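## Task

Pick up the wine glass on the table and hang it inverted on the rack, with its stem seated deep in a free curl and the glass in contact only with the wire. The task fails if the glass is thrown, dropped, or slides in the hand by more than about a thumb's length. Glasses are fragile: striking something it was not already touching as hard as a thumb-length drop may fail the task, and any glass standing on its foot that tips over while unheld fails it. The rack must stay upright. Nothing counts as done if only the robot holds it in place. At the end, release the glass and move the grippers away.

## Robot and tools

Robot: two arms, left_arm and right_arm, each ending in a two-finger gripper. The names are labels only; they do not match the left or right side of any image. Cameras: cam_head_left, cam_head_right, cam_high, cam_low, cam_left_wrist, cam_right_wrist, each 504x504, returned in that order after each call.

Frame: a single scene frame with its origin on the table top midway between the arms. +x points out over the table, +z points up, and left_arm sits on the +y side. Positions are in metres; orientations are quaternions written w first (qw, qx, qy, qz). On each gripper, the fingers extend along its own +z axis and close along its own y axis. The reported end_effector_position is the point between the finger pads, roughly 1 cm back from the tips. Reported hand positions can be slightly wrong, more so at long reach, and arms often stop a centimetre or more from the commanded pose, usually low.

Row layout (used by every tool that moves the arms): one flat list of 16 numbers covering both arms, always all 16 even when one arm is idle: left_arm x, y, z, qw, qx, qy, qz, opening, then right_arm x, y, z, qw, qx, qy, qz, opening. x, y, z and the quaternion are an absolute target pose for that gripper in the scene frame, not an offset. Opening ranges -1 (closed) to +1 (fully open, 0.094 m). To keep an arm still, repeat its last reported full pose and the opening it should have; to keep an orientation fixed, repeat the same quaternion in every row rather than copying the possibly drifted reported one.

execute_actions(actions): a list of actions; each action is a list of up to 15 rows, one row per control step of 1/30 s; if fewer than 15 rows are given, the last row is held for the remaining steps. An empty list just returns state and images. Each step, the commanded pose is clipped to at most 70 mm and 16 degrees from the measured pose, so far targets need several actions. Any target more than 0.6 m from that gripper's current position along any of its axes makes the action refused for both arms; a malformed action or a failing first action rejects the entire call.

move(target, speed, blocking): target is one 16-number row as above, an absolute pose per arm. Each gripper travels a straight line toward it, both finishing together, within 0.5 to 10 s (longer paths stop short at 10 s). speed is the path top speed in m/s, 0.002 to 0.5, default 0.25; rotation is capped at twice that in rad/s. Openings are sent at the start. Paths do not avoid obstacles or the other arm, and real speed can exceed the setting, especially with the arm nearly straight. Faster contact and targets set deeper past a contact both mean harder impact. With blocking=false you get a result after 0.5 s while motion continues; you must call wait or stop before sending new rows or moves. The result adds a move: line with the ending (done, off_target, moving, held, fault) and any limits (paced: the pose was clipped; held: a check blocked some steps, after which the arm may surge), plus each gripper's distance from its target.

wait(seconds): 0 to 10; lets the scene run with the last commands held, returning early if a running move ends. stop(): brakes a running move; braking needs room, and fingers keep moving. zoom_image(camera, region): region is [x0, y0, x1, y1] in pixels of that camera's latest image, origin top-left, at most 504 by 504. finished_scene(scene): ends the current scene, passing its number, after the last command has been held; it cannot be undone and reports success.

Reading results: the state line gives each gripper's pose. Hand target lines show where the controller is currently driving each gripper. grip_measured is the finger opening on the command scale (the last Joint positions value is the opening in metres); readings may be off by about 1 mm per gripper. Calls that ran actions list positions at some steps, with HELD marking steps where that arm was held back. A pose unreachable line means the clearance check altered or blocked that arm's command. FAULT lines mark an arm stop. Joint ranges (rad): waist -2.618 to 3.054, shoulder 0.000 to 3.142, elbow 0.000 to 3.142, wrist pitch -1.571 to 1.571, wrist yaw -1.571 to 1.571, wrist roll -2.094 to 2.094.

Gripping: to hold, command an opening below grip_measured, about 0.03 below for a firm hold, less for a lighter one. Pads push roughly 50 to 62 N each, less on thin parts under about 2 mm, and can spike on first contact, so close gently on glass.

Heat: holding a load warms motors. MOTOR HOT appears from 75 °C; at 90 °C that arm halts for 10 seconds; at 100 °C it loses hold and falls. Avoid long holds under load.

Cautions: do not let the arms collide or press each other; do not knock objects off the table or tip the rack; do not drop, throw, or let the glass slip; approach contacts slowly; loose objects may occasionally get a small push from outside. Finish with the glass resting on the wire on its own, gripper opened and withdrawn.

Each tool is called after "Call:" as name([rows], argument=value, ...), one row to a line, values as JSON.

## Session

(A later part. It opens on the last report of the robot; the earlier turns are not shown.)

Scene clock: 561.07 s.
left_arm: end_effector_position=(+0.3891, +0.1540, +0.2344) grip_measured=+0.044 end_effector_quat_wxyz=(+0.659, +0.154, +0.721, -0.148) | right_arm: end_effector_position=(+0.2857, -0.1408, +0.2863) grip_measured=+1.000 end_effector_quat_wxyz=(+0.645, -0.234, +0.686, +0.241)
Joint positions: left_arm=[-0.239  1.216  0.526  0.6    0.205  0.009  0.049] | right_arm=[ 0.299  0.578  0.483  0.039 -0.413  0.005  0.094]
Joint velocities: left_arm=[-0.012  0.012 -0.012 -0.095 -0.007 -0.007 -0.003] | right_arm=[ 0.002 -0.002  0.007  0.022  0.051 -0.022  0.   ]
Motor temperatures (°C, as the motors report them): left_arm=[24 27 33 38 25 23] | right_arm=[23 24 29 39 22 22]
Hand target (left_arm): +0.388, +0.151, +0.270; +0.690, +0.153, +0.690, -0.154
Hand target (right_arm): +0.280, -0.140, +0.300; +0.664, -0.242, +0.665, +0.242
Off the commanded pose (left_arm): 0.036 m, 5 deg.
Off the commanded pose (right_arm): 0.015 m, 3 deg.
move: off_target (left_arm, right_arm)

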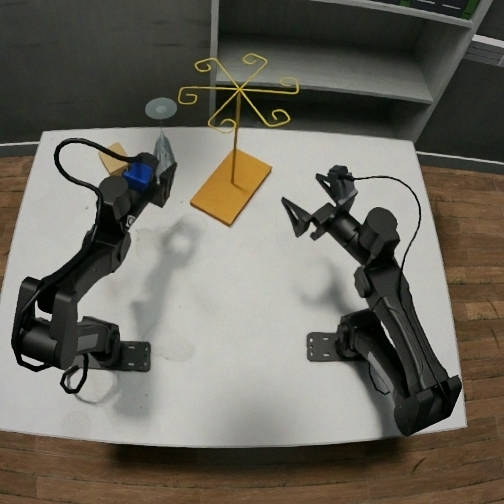

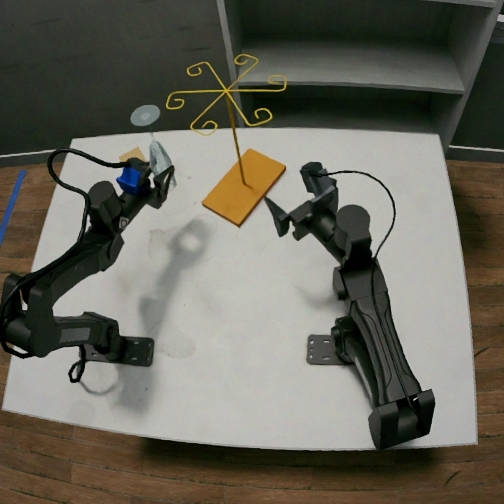

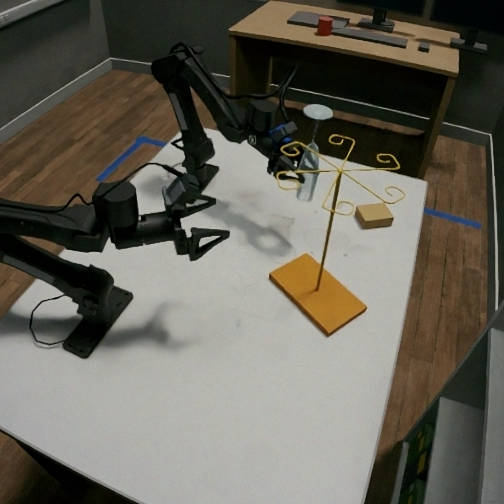

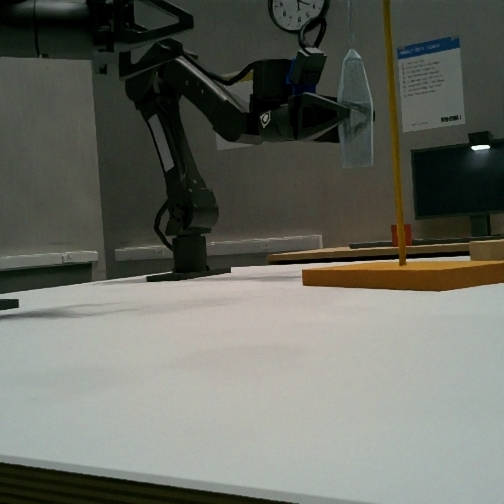

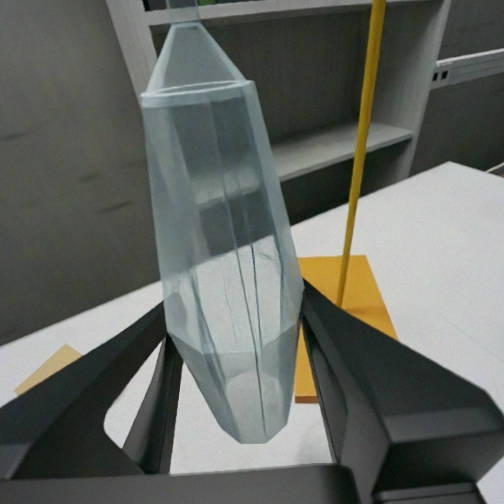

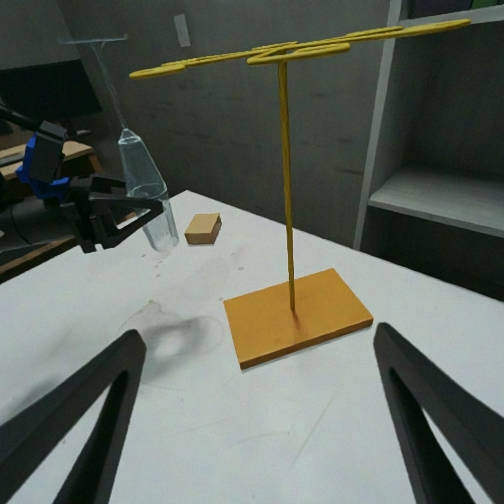

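Call:
move(target=[0.417,0.062,0.27,0.690,0.153,0.690,-0.153,0.015,0.28,-0.14,0.30,0.664,-0.242,0.664,0.242,1], speed=0.04)

Call:
zoom_image(camera="cam_head_left", region=[110, 60, 260, 160])

Call:
zoom_image(camera="cam_high", region=[260, 90, 420, 230])

Scene clock: 578.17 s.
left_arm: end_effector_position=(+0.4121, +0.0700, +0.2357) grip_measured=+0.044 end_effector_quat_wxyz=(+0.654, +0.164, +0.725, -0.141) | right_arm: end_effector_position=(+0.2857, -0.1408, +0.2863) grip_measured=+1.000 end_effector_quat_wxyz=(+0.645, -0.235, +0.686, +0.241)
Joint positions: left_arm=[-0.517  1.437  0.708  0.623 -0.068  0.004  0.049] | right_arm=[ 0.299  0.578  0.483  0.039 -0.413  0.005  0.094]
Joint velocities: left_arm=[-0.002 -0.012  0.012  0.037  0.037 -0.007  0.001] | right_arm=[ 0.002  0.012 -0.022 -0.022  0.037 -0.007  0.   ]
Motor temperatures (°C, as the motors report them): left_arm=[24 27 34 38 25 23] | right_arm=[23 24 29 39 22 22]
Hand target (left_arm): +0.416, +0.064, +0.270; +0.690, +0.152, +0.691, -0.155
Hand target (right_arm): +0.280, -0.140, +0.300; +0.664, -0.242, +0.665, +0.242
Off the commanded pose (left_arm): 0.036 m, 6 deg.
Off the commanded pose (right_arm): 0.015 m, 3 deg.
move: off_target (left_arm, right_arm)

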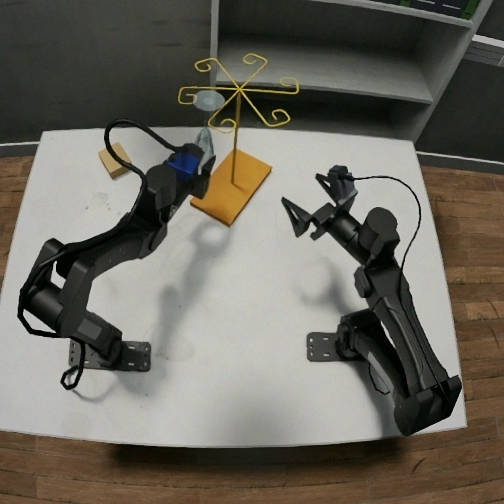

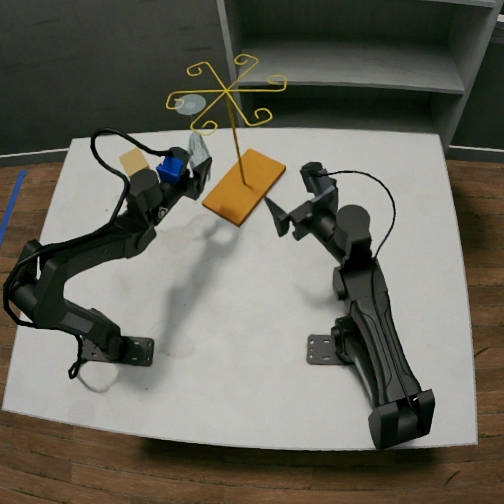

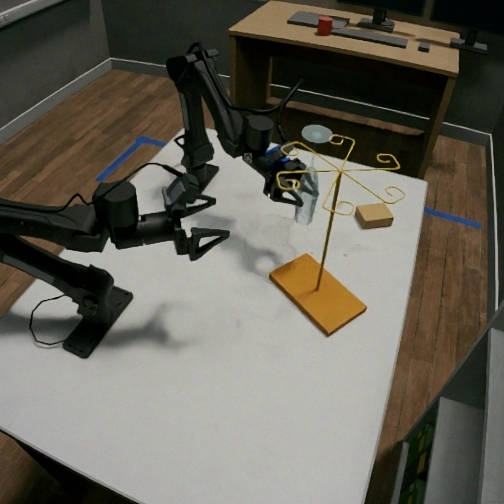

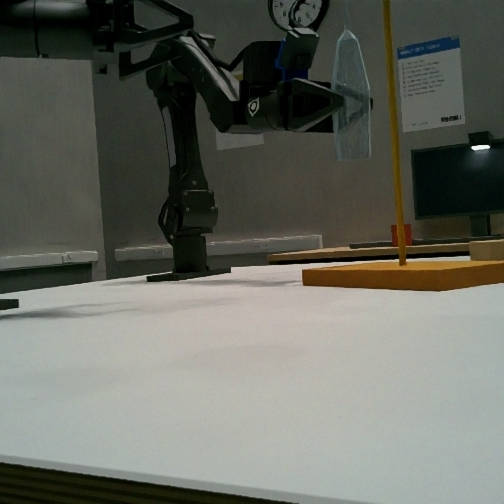

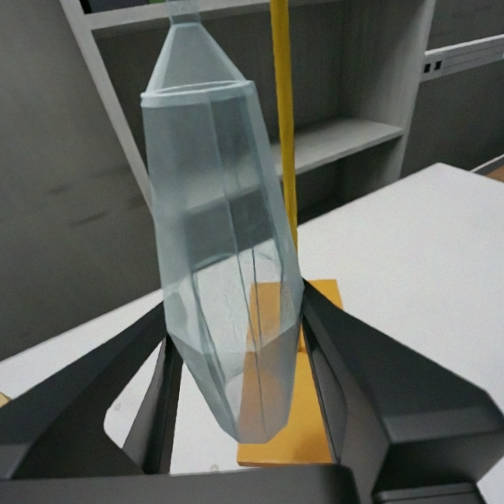

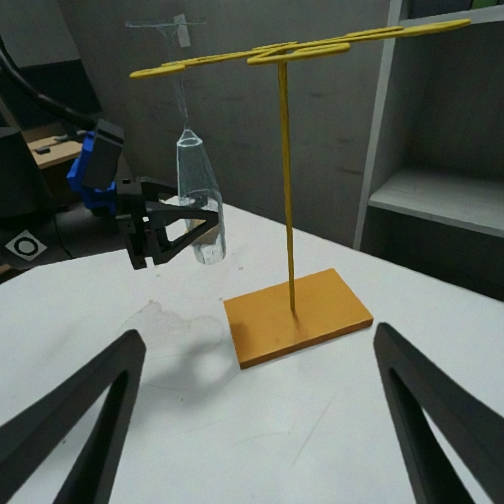

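Region (110, 60, 260, 160) of cam_head_left's 504x504 image, scaled by 3.360, with more detail than that image has.

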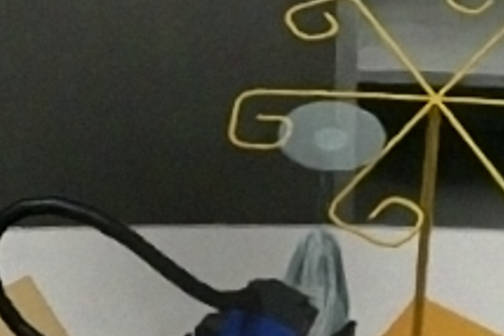

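Region (260, 90, 420, 230) of cam_high's 504x504 image, scaled by 3.150, with more detail than that image has; it fills the top 441 rows of this view, and the rest is white.

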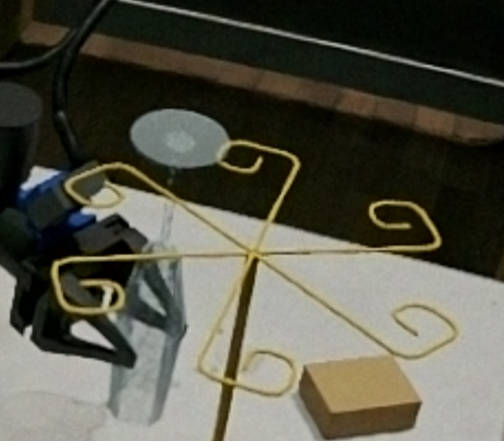

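Call:
move(target=[0.462,0.070,0.27,0.690,0.153,0.690,-0.153,0.015,0.28,-0.14,0.30,0.664,-0.242,0.664,0.242,1], speed=0.03)

Call:
zoom_image(camera="cam_head_left", region=[110, 60, 260, 160])

Call:
zoom_image(camera="cam_high", region=[260, 90, 420, 230])

Scene clock: 592.03 s.
left_arm: end_effector_position=(+0.4520, +0.0707, +0.2352) grip_measured=+0.044 end_effector_quat_wxyz=(+0.653, +0.164, +0.725, -0.145) | right_arm: end_effector_position=(+0.2857, -0.1408, +0.2863) grip_measured=+1.000 end_effector_quat_wxyz=(+0.645, -0.235, +0.686, +0.241)
Joint positions: left_arm=[-0.451  1.577  0.836  0.634  0.003  0.004  0.049] | right_arm=[ 0.299  0.578  0.483  0.039 -0.413  0.005  0.094]
Joint velocities: left_arm=[-0.012  0.017 -0.012 -0.051  0.051 -0.022  0.001] | right_arm=[ 0.012  0.007  0.022 -0.037  0.037  0.037  0.   ]
Motor temperatures (°C, as the motors report them): left_arm=[24 27 35 40 25 23] | right_arm=[23 24 29 39 22 22]
Hand target (left_arm): +0.459, +0.072, +0.270; +0.690, +0.153, +0.691, -0.153
Hand target (right_arm): +0.280, -0.140, +0.300; +0.664, -0.242, +0.665, +0.242
Off the commanded pose (left_arm): 0.036 m, 6 deg.
Off the commanded pose (right_arm): 0.015 m, 3 deg.
move: off_target (left_arm, right_arm)

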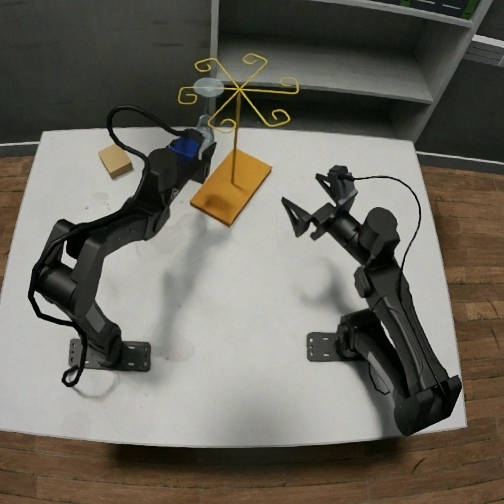

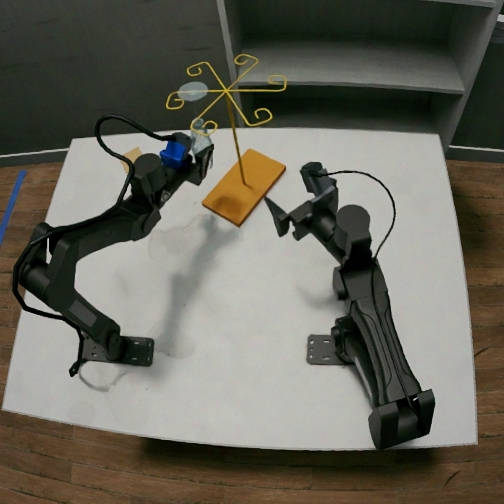

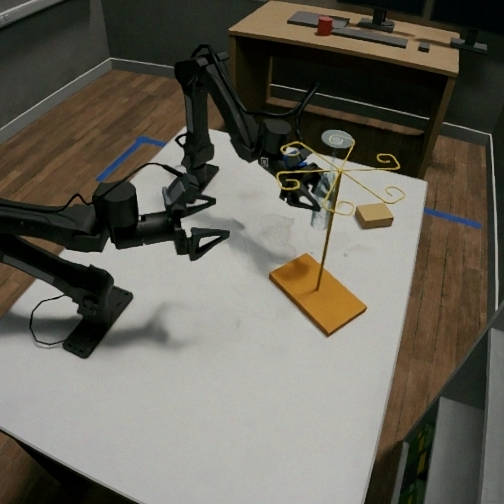

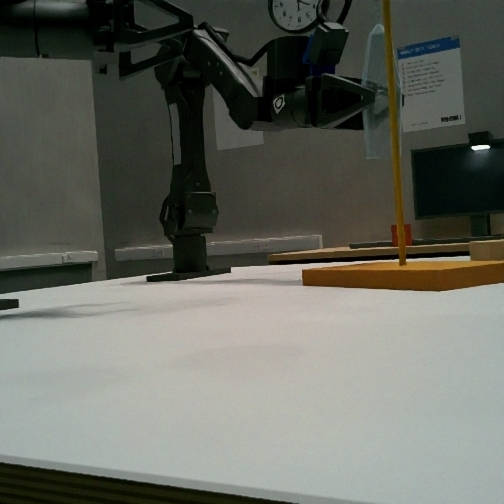

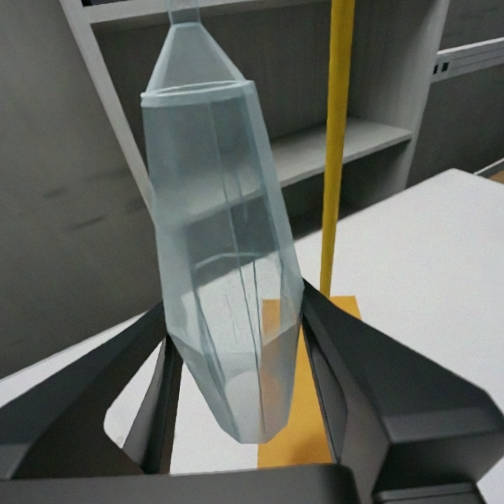

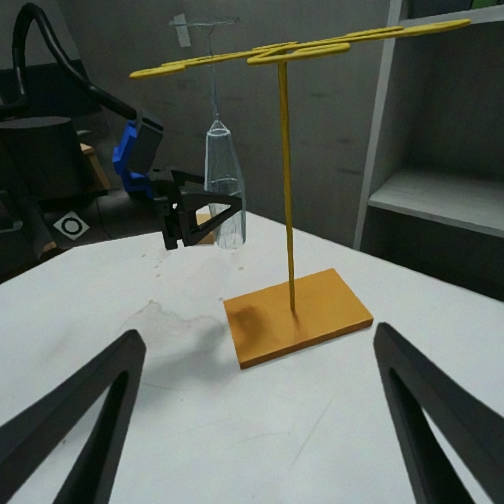

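Region (110, 60, 260, 160) of cam_head_left's 504x504 image, scaled by 3.360, with more detail than that image has.

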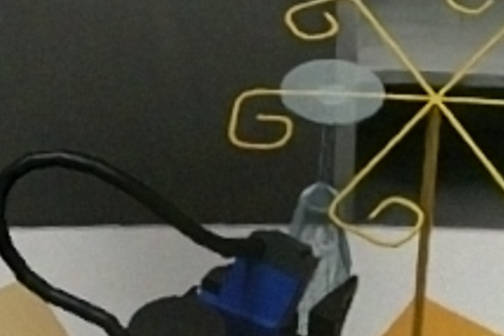

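Region (260, 90, 420, 230) of cam_high's 504x504 image, scaled by 3.150, with more detail than that image has; it fills the top 441 rows of this view, and the rest is white.

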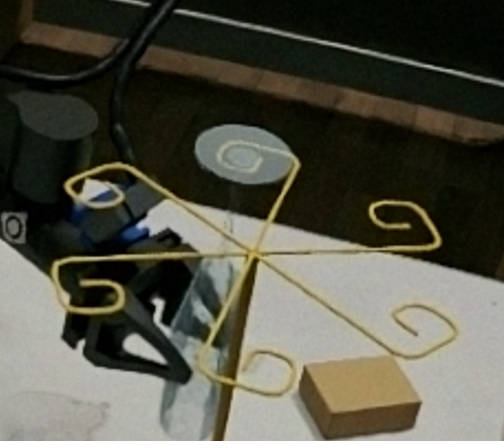

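Call:
move(target=[0.489,0.080,0.27,0.690,0.153,0.690,-0.153,0.015, 0.28,-0.14,0.30,0.664,-0.242,0.664,0.242,1], speed=0.03)

Call:
zoom_image(camera="cam_head_left", region=[110,60,260,160])

Scene clock: 631.07 s.
left_arm: end_effector_position=(+0.4779, +0.0788, +0.2335) grip_measured=+0.044 end_effector_quat_wxyz=(+0.650, +0.163, +0.727, -0.148) | right_arm: end_effector_position=(+0.2857, -0.1408, +0.2863) grip_measured=+1.000 end_effector_quat_wxyz=(+0.645, -0.235, +0.686, +0.241)
Joint positions: left_arm=[-0.394  1.655  0.915  0.629  0.064  0.004  0.049] | right_arm=[ 0.299  0.578  0.483  0.039 -0.413  0.005  0.094]
Joint velocities: left_arm=[ 0.017 -0.007  0.002 -0.007  0.037  0.051  0.   ] | right_arm=[ 0.007  0.007  0.002  0.051  0.066 -0.051  0.   ]
Motor temperatures (°C, as the motors report them): left_arm=[24 28 36 43 25 23] | right_arm=[23 23 29 40 22 22]
Hand target (left_arm): +0.486, +0.082, +0.270; +0.690, +0.153, +0.691, -0.152
Hand target (right_arm): +0.280, -0.140, +0.300; +0.664, -0.242, +0.665, +0.242
Off the commanded pose (left_arm): 0.038 m, 6 deg.
Off the commanded pose (right_arm): 0.015 m, 3 deg.
move: off_target (left_arm, right_arm)

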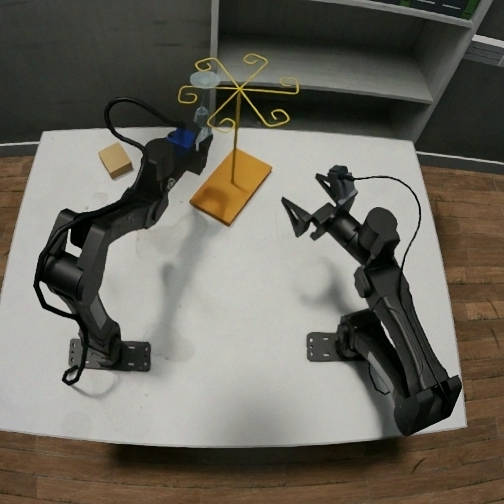

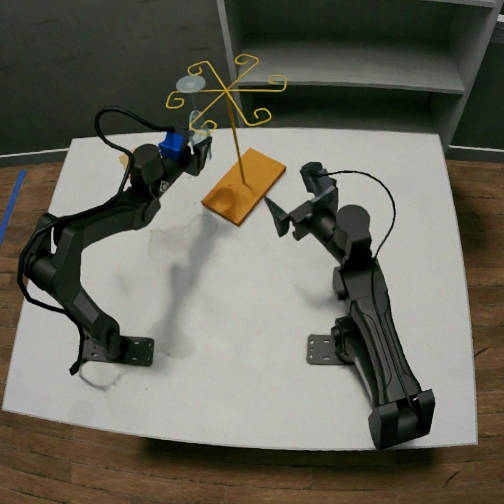

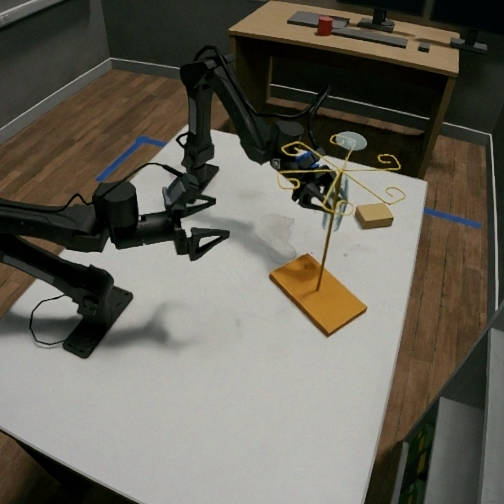

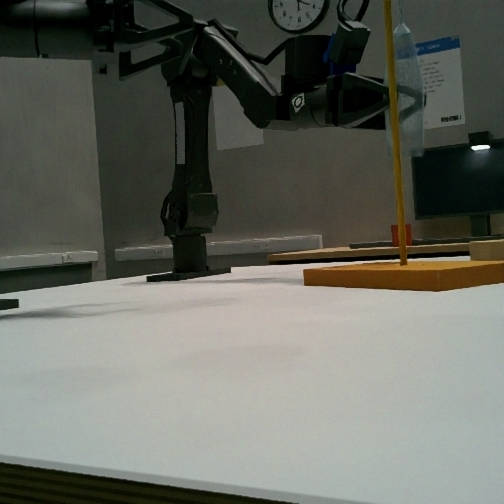

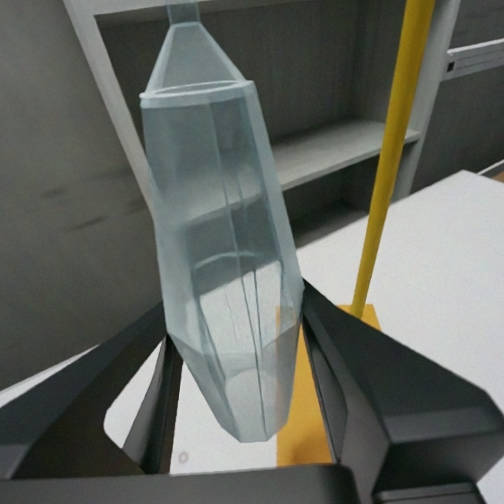

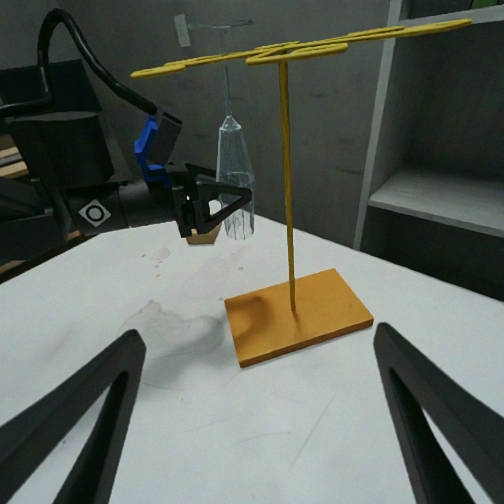

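Region (110, 60, 260, 160) of cam_head_left's 504x504 image, scaled by 3.360, with more detail than that image has.

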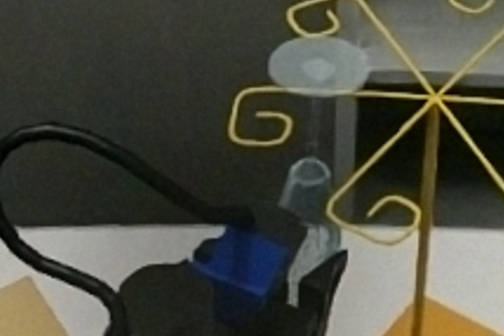

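Call:
zoom_image(camera="cam_high", region=[260,110,420,230])

Call:
zoom_image(camera="cam_right_wrist", region=[100,0,400,260])

Region (260, 110, 420, 230) of cam_high's 504x504 image, scaled by 3.150, with more detail than that image has; it fills the top 378 rows of this view, and the rest is white.

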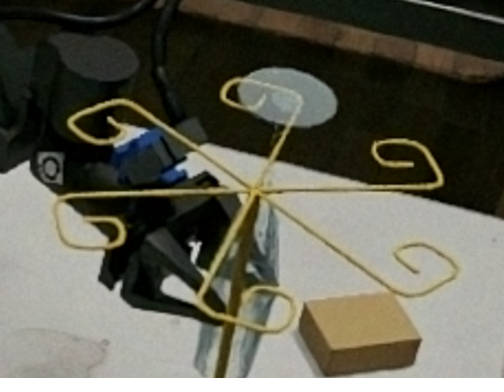

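Region (100, 0, 400, 260) of cam_right_wrist's 504x504 image, scaled by 1.680, with more detail than that image has; it fills the top 437 rows of this view, and the rest is white.

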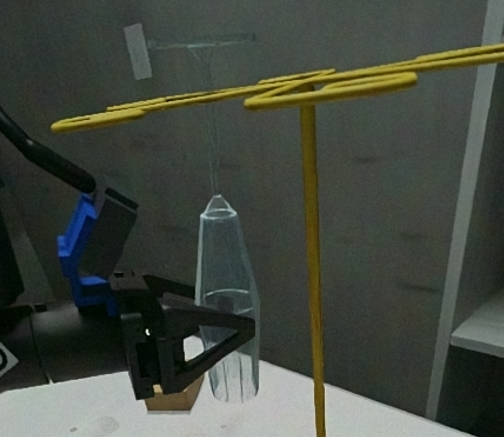

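Call:
move(target=[0.489,0.105,0.27,0.690,0.153,0.690,-0.153,0.015, 0.28,-0.14,0.30,0.664,-0.242,0.664,0.242,1], speed=0.03)

Call:
zoom_image(camera="cam_head_left", region=[110,60,260,160])

Scene clock: 654.97 s.
left_arm: end_effector_position=(+0.4855, +0.0996, +0.2350) grip_measured=+0.044 end_effector_quat_wxyz=(+0.652, +0.161, +0.725, -0.151) | right_arm: end_effector_position=(+0.2857, -0.1408, +0.2863) grip_measured=+1.000 end_effector_quat_wxyz=(+0.645, -0.235, +0.686, +0.241)
Joint positions: left_arm=[-0.326  1.655  0.915  0.636  0.134  0.005  0.049] | right_arm=[ 0.299  0.578  0.483  0.039 -0.413  0.005  0.094]
Joint velocities: left_arm=[-0.007  0.012  0.002  0.022 -0.007 -0.037  0.001] | right_arm=[ 0.002 -0.017 -0.012  0.022 -0.007  0.022  0.   ]
Motor temperatures (°C, as the motors report them): left_arm=[24 28 36 44 25 23] | right_arm=[23 23 29 40 22 22]
Hand target (left_arm): +0.487, +0.106, +0.270; +0.690, +0.153, +0.691, -0.152
Hand target (right_arm): +0.280, -0.140, +0.300; +0.664, -0.242, +0.665, +0.242
Off the commanded pose (left_arm): 0.036 m, 6 deg.
Off the commanded pose (right_arm): 0.015 m, 3 deg.
move: off_target (left_arm, right_arm)

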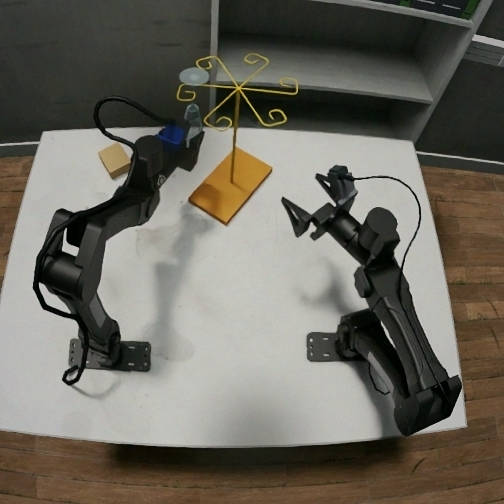

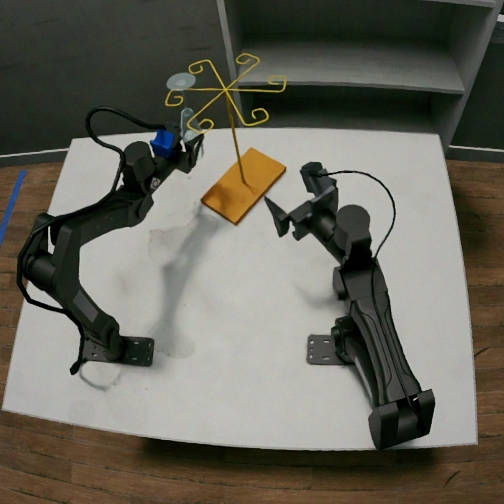

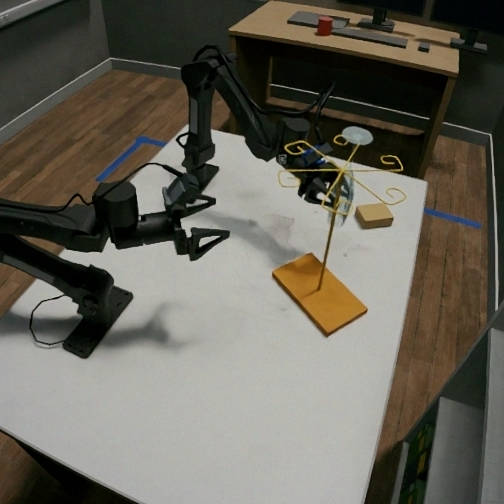

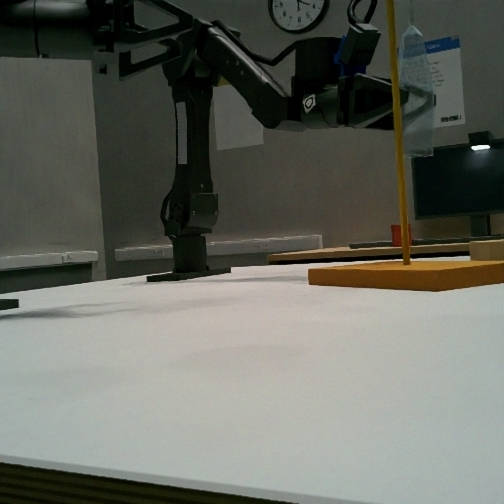

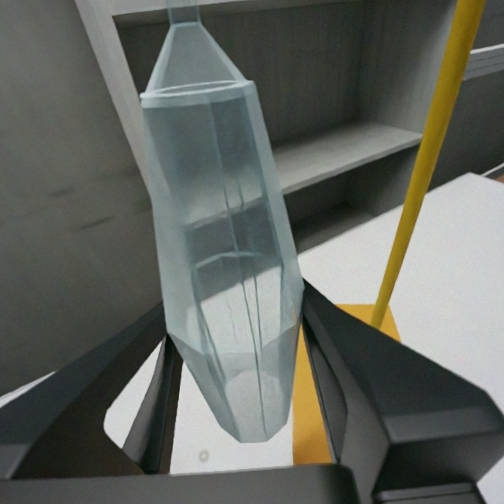

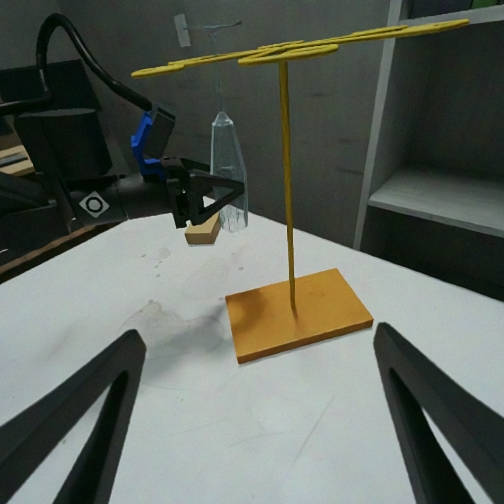

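Region (110, 60, 260, 160) of cam_head_left's 504x504 image, scaled by 3.360, with more detail than that image has.

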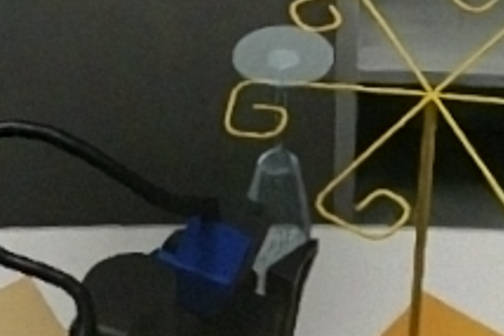

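Call:
zoom_image(camera="cam_high", region=[300,110,400,190])

Call:
zoom_image(camera="cam_head_left", region=[165,60,225,115])

Call:
zoom_image(camera="cam_head_right", region=[153,65,213,120])

Region (300, 110, 400, 190) of cam_high's 504x504 image, scaled by 5.040, with more detail than that image has; it fills the top 403 rows of this view, and the rest is white.

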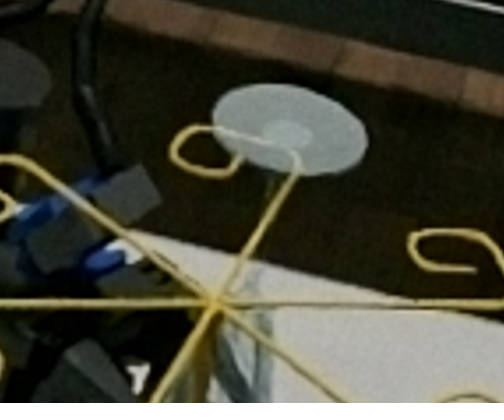

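Region (165, 60, 225, 115) of cam_head_left's 504x504 image, scaled by 8.400, with more detail than that image has; it fills the top 462 rows of this view, and the rest is white.

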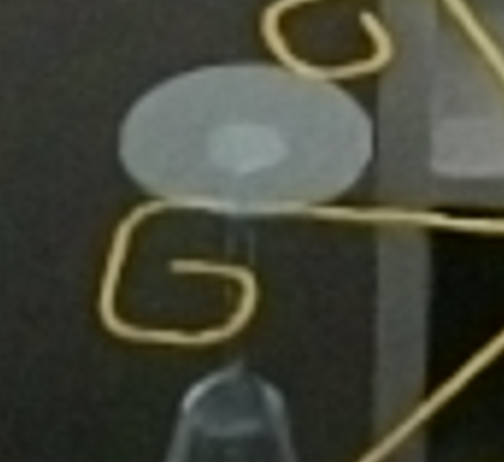

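Region (153, 65, 213, 120) of cam_head_right's 504x504 image, scaled by 8.400, with more detail than that image has; it fills the top 462 rows of this view, and the rest is white.

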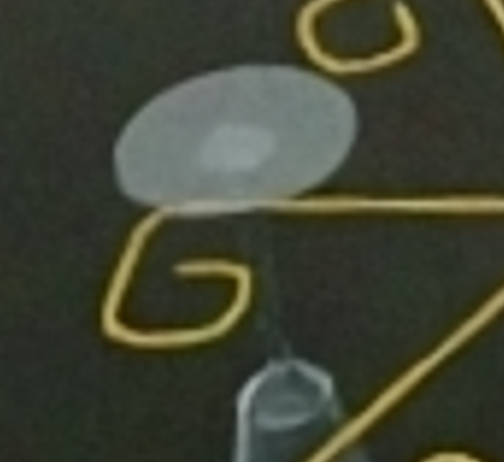

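Call:
move(target=[0.485,0.129,0.27,0.690,0.153,0.690,-0.153,0.015, 0.28,-0.14,0.30,0.664,-0.242,0.664,0.242,1], speed=0.02)

Call:
zoom_image(camera="cam_head_left", region=[165,60,225,115])

Call:
zoom_image(camera="cam_head_left", region=[110,60,260,160])

Scene clock: 690.67 s.
left_arm: end_effector_position=(+0.4868, +0.1223, +0.2354) grip_measured=+0.044 end_effector_quat_wxyz=(+0.652, +0.158, +0.726, -0.153) | right_arm: end_effector_position=(+0.2857, -0.1408, +0.2863) grip_measured=+1.000 end_effector_quat_wxyz=(+0.645, -0.235, +0.686, +0.241)
Joint positions: left_arm=[-0.26   1.636  0.896  0.634  0.198  0.005  0.049] | right_arm=[ 0.299  0.578  0.483  0.039 -0.413  0.005  0.094]
Joint velocities: left_arm=[-0.012 -0.012 -0.012  0.037  0.051 -0.007  0.   ] | right_arm=[ 0.017 -0.007 -0.002  0.022  0.022  0.022  0.   ]
Motor temperatures (°C, as the motors report them): left_arm=[24 30 34 45 25 23] | right_arm=[23 23 29 41 22 22]
Hand target (left_arm): +0.484, +0.129, +0.269; +0.690, +0.153, +0.691, -0.152
Hand target (right_arm): +0.280, -0.140, +0.300; +0.664, -0.242, +0.665, +0.242
Off the commanded pose (left_arm): 0.035 m, 6 deg.
Off the commanded pose (right_arm): 0.015 m, 3 deg.
move: off_target (left_arm, right_arm)

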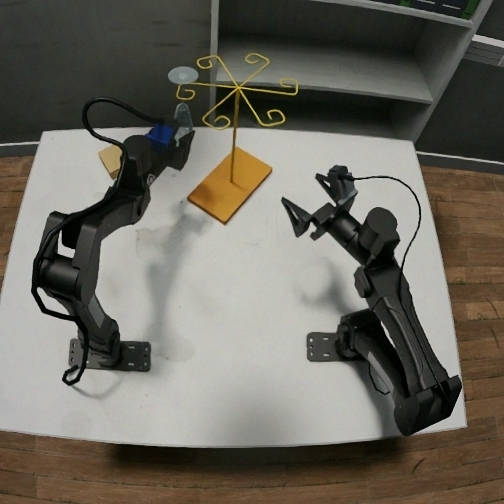

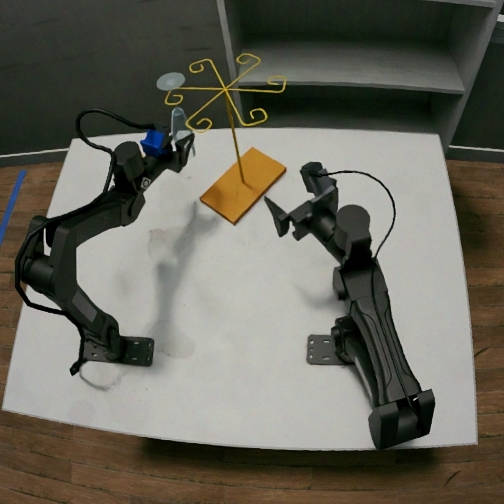

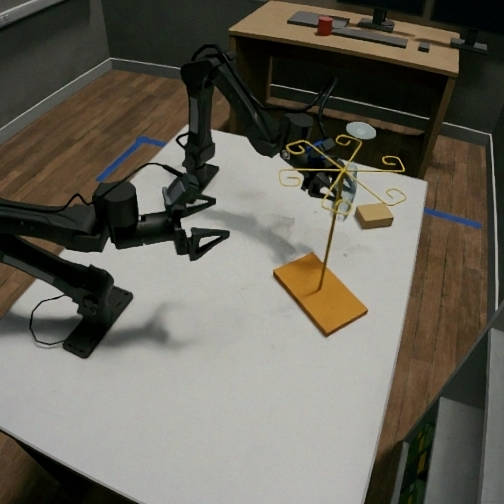

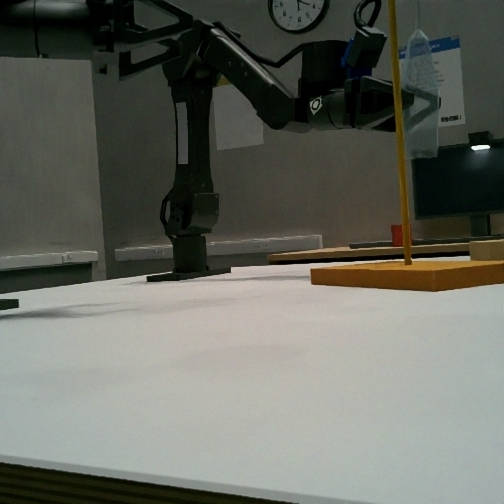

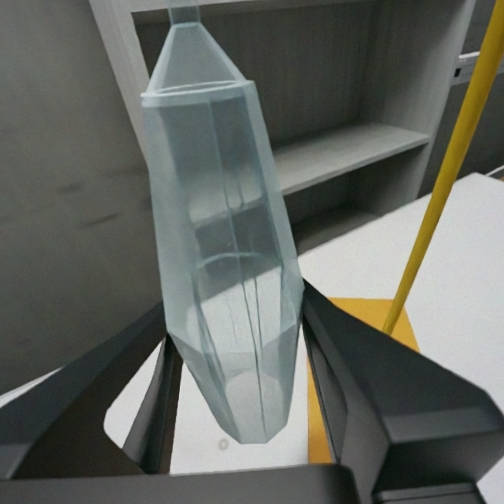

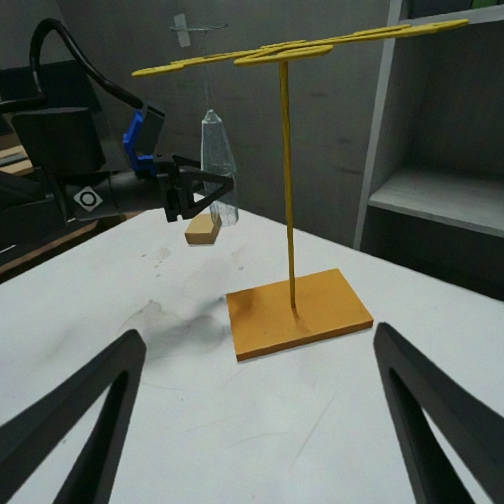

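Region (165, 60, 225, 115) of cam_head_left's 504x504 image, scaled by 8.400, with more detail than that image has; it fills the top 462 rows of this view, and the rest is white.

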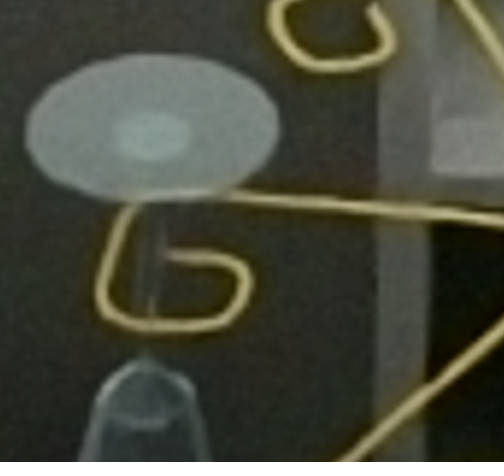

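Region (110, 60, 260, 160) of cam_head_left's 504x504 image, scaled by 3.360, with more detail than that image has.

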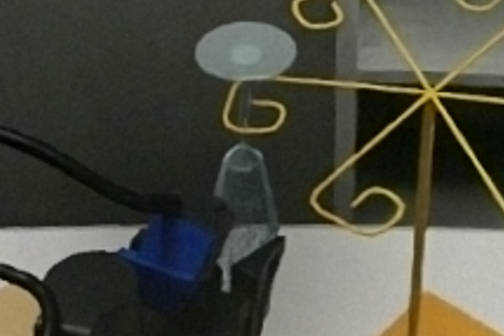

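Call:
move(target=[0.468,0.132,0.27,0.690,0.153,0.690,-0.153,0.015, 0.28,-0.14,0.30,0.664,-0.242,0.664,0.242,1], speed=0.02)

Call:
zoom_image(camera="cam_head_left", region=[165,60,225,115])

Scene clock: 707.70 s.
left_arm: end_effector_position=(+0.4699, +0.1263, +0.2334) grip_measured=+0.044 end_effector_quat_wxyz=(+0.649, +0.159, +0.728, -0.153) | right_arm: end_effector_position=(+0.2857, -0.1408, +0.2862) grip_measured=+1.000 end_effector_quat_wxyz=(+0.645, -0.234, +0.686, +0.241)
Joint positions: left_arm=[-0.26   1.572  0.83   0.629  0.199  0.005  0.049] | right_arm=[ 0.299  0.578  0.483  0.038 -0.413  0.005  0.094]
Joint velocities: left_arm=[-0.012 -0.017 -0.007 -0.007 -0.037  0.066 -0.001] | right_arm=[ 0.012  0.002 -0.017 -0.007 -0.022 -0.007  0.   ]
Motor temperatures (°C, as the motors report them): left_arm=[24 31 34 45 25 23] | right_arm=[23 23 29 41 22 22]
Hand target (left_arm): +0.467, +0.132, +0.269; +0.690, +0.153, +0.691, -0.153
Hand target (right_arm): +0.280, -0.140, +0.300; +0.664, -0.242, +0.665, +0.242
Off the commanded pose (left_arm): 0.037 m, 6 deg.
Off the commanded pose (right_arm): 0.015 m, 3 deg.
move: off_target (left_arm, right_arm)

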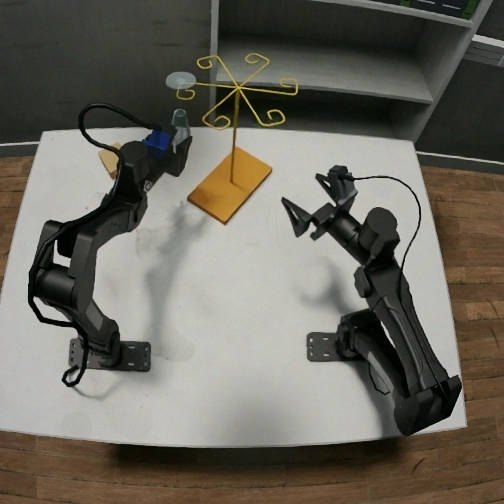

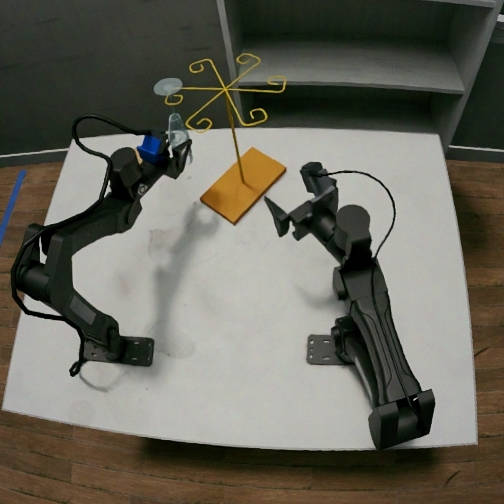

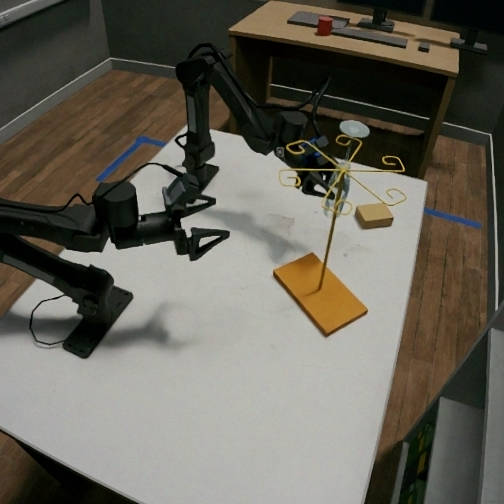

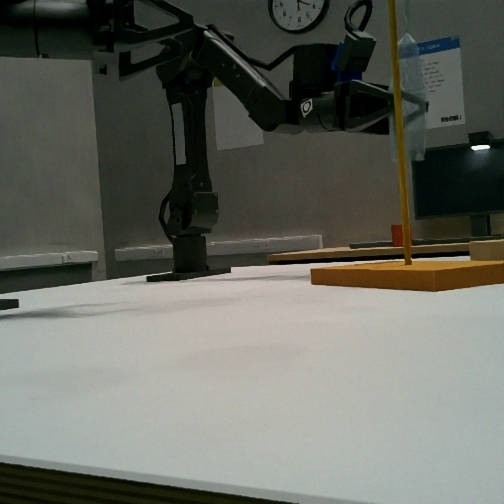

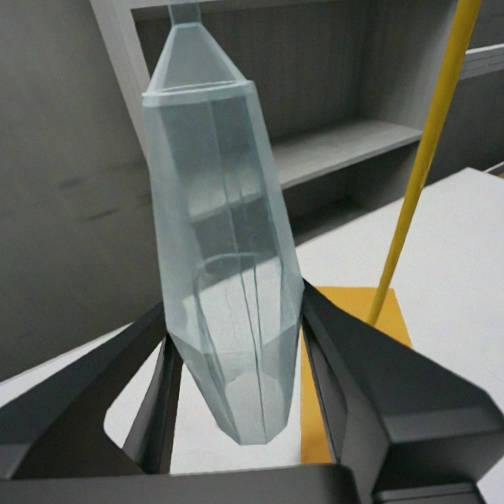

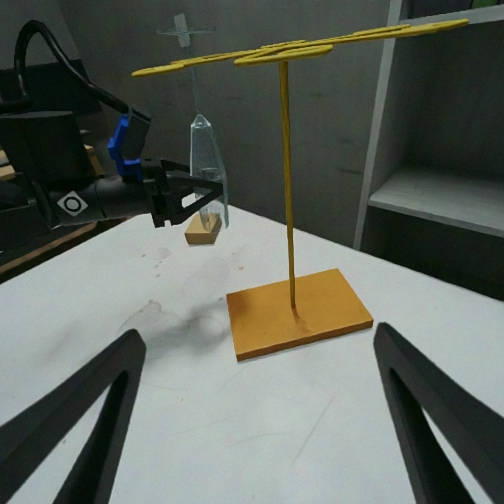

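Region (165, 60, 225, 115) of cam_head_left's 504x504 image, scaled by 8.400, with more detail than that image has; it fills the top 462 rows of this view, and the rest is white.

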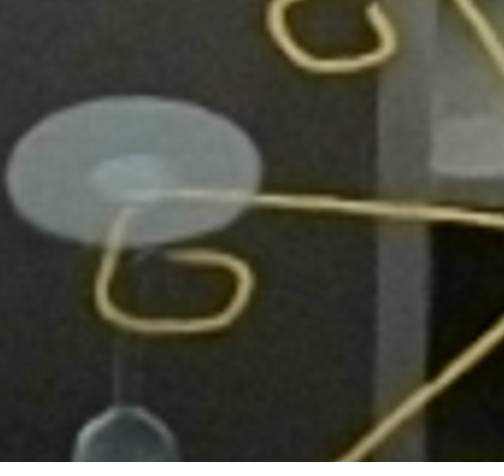

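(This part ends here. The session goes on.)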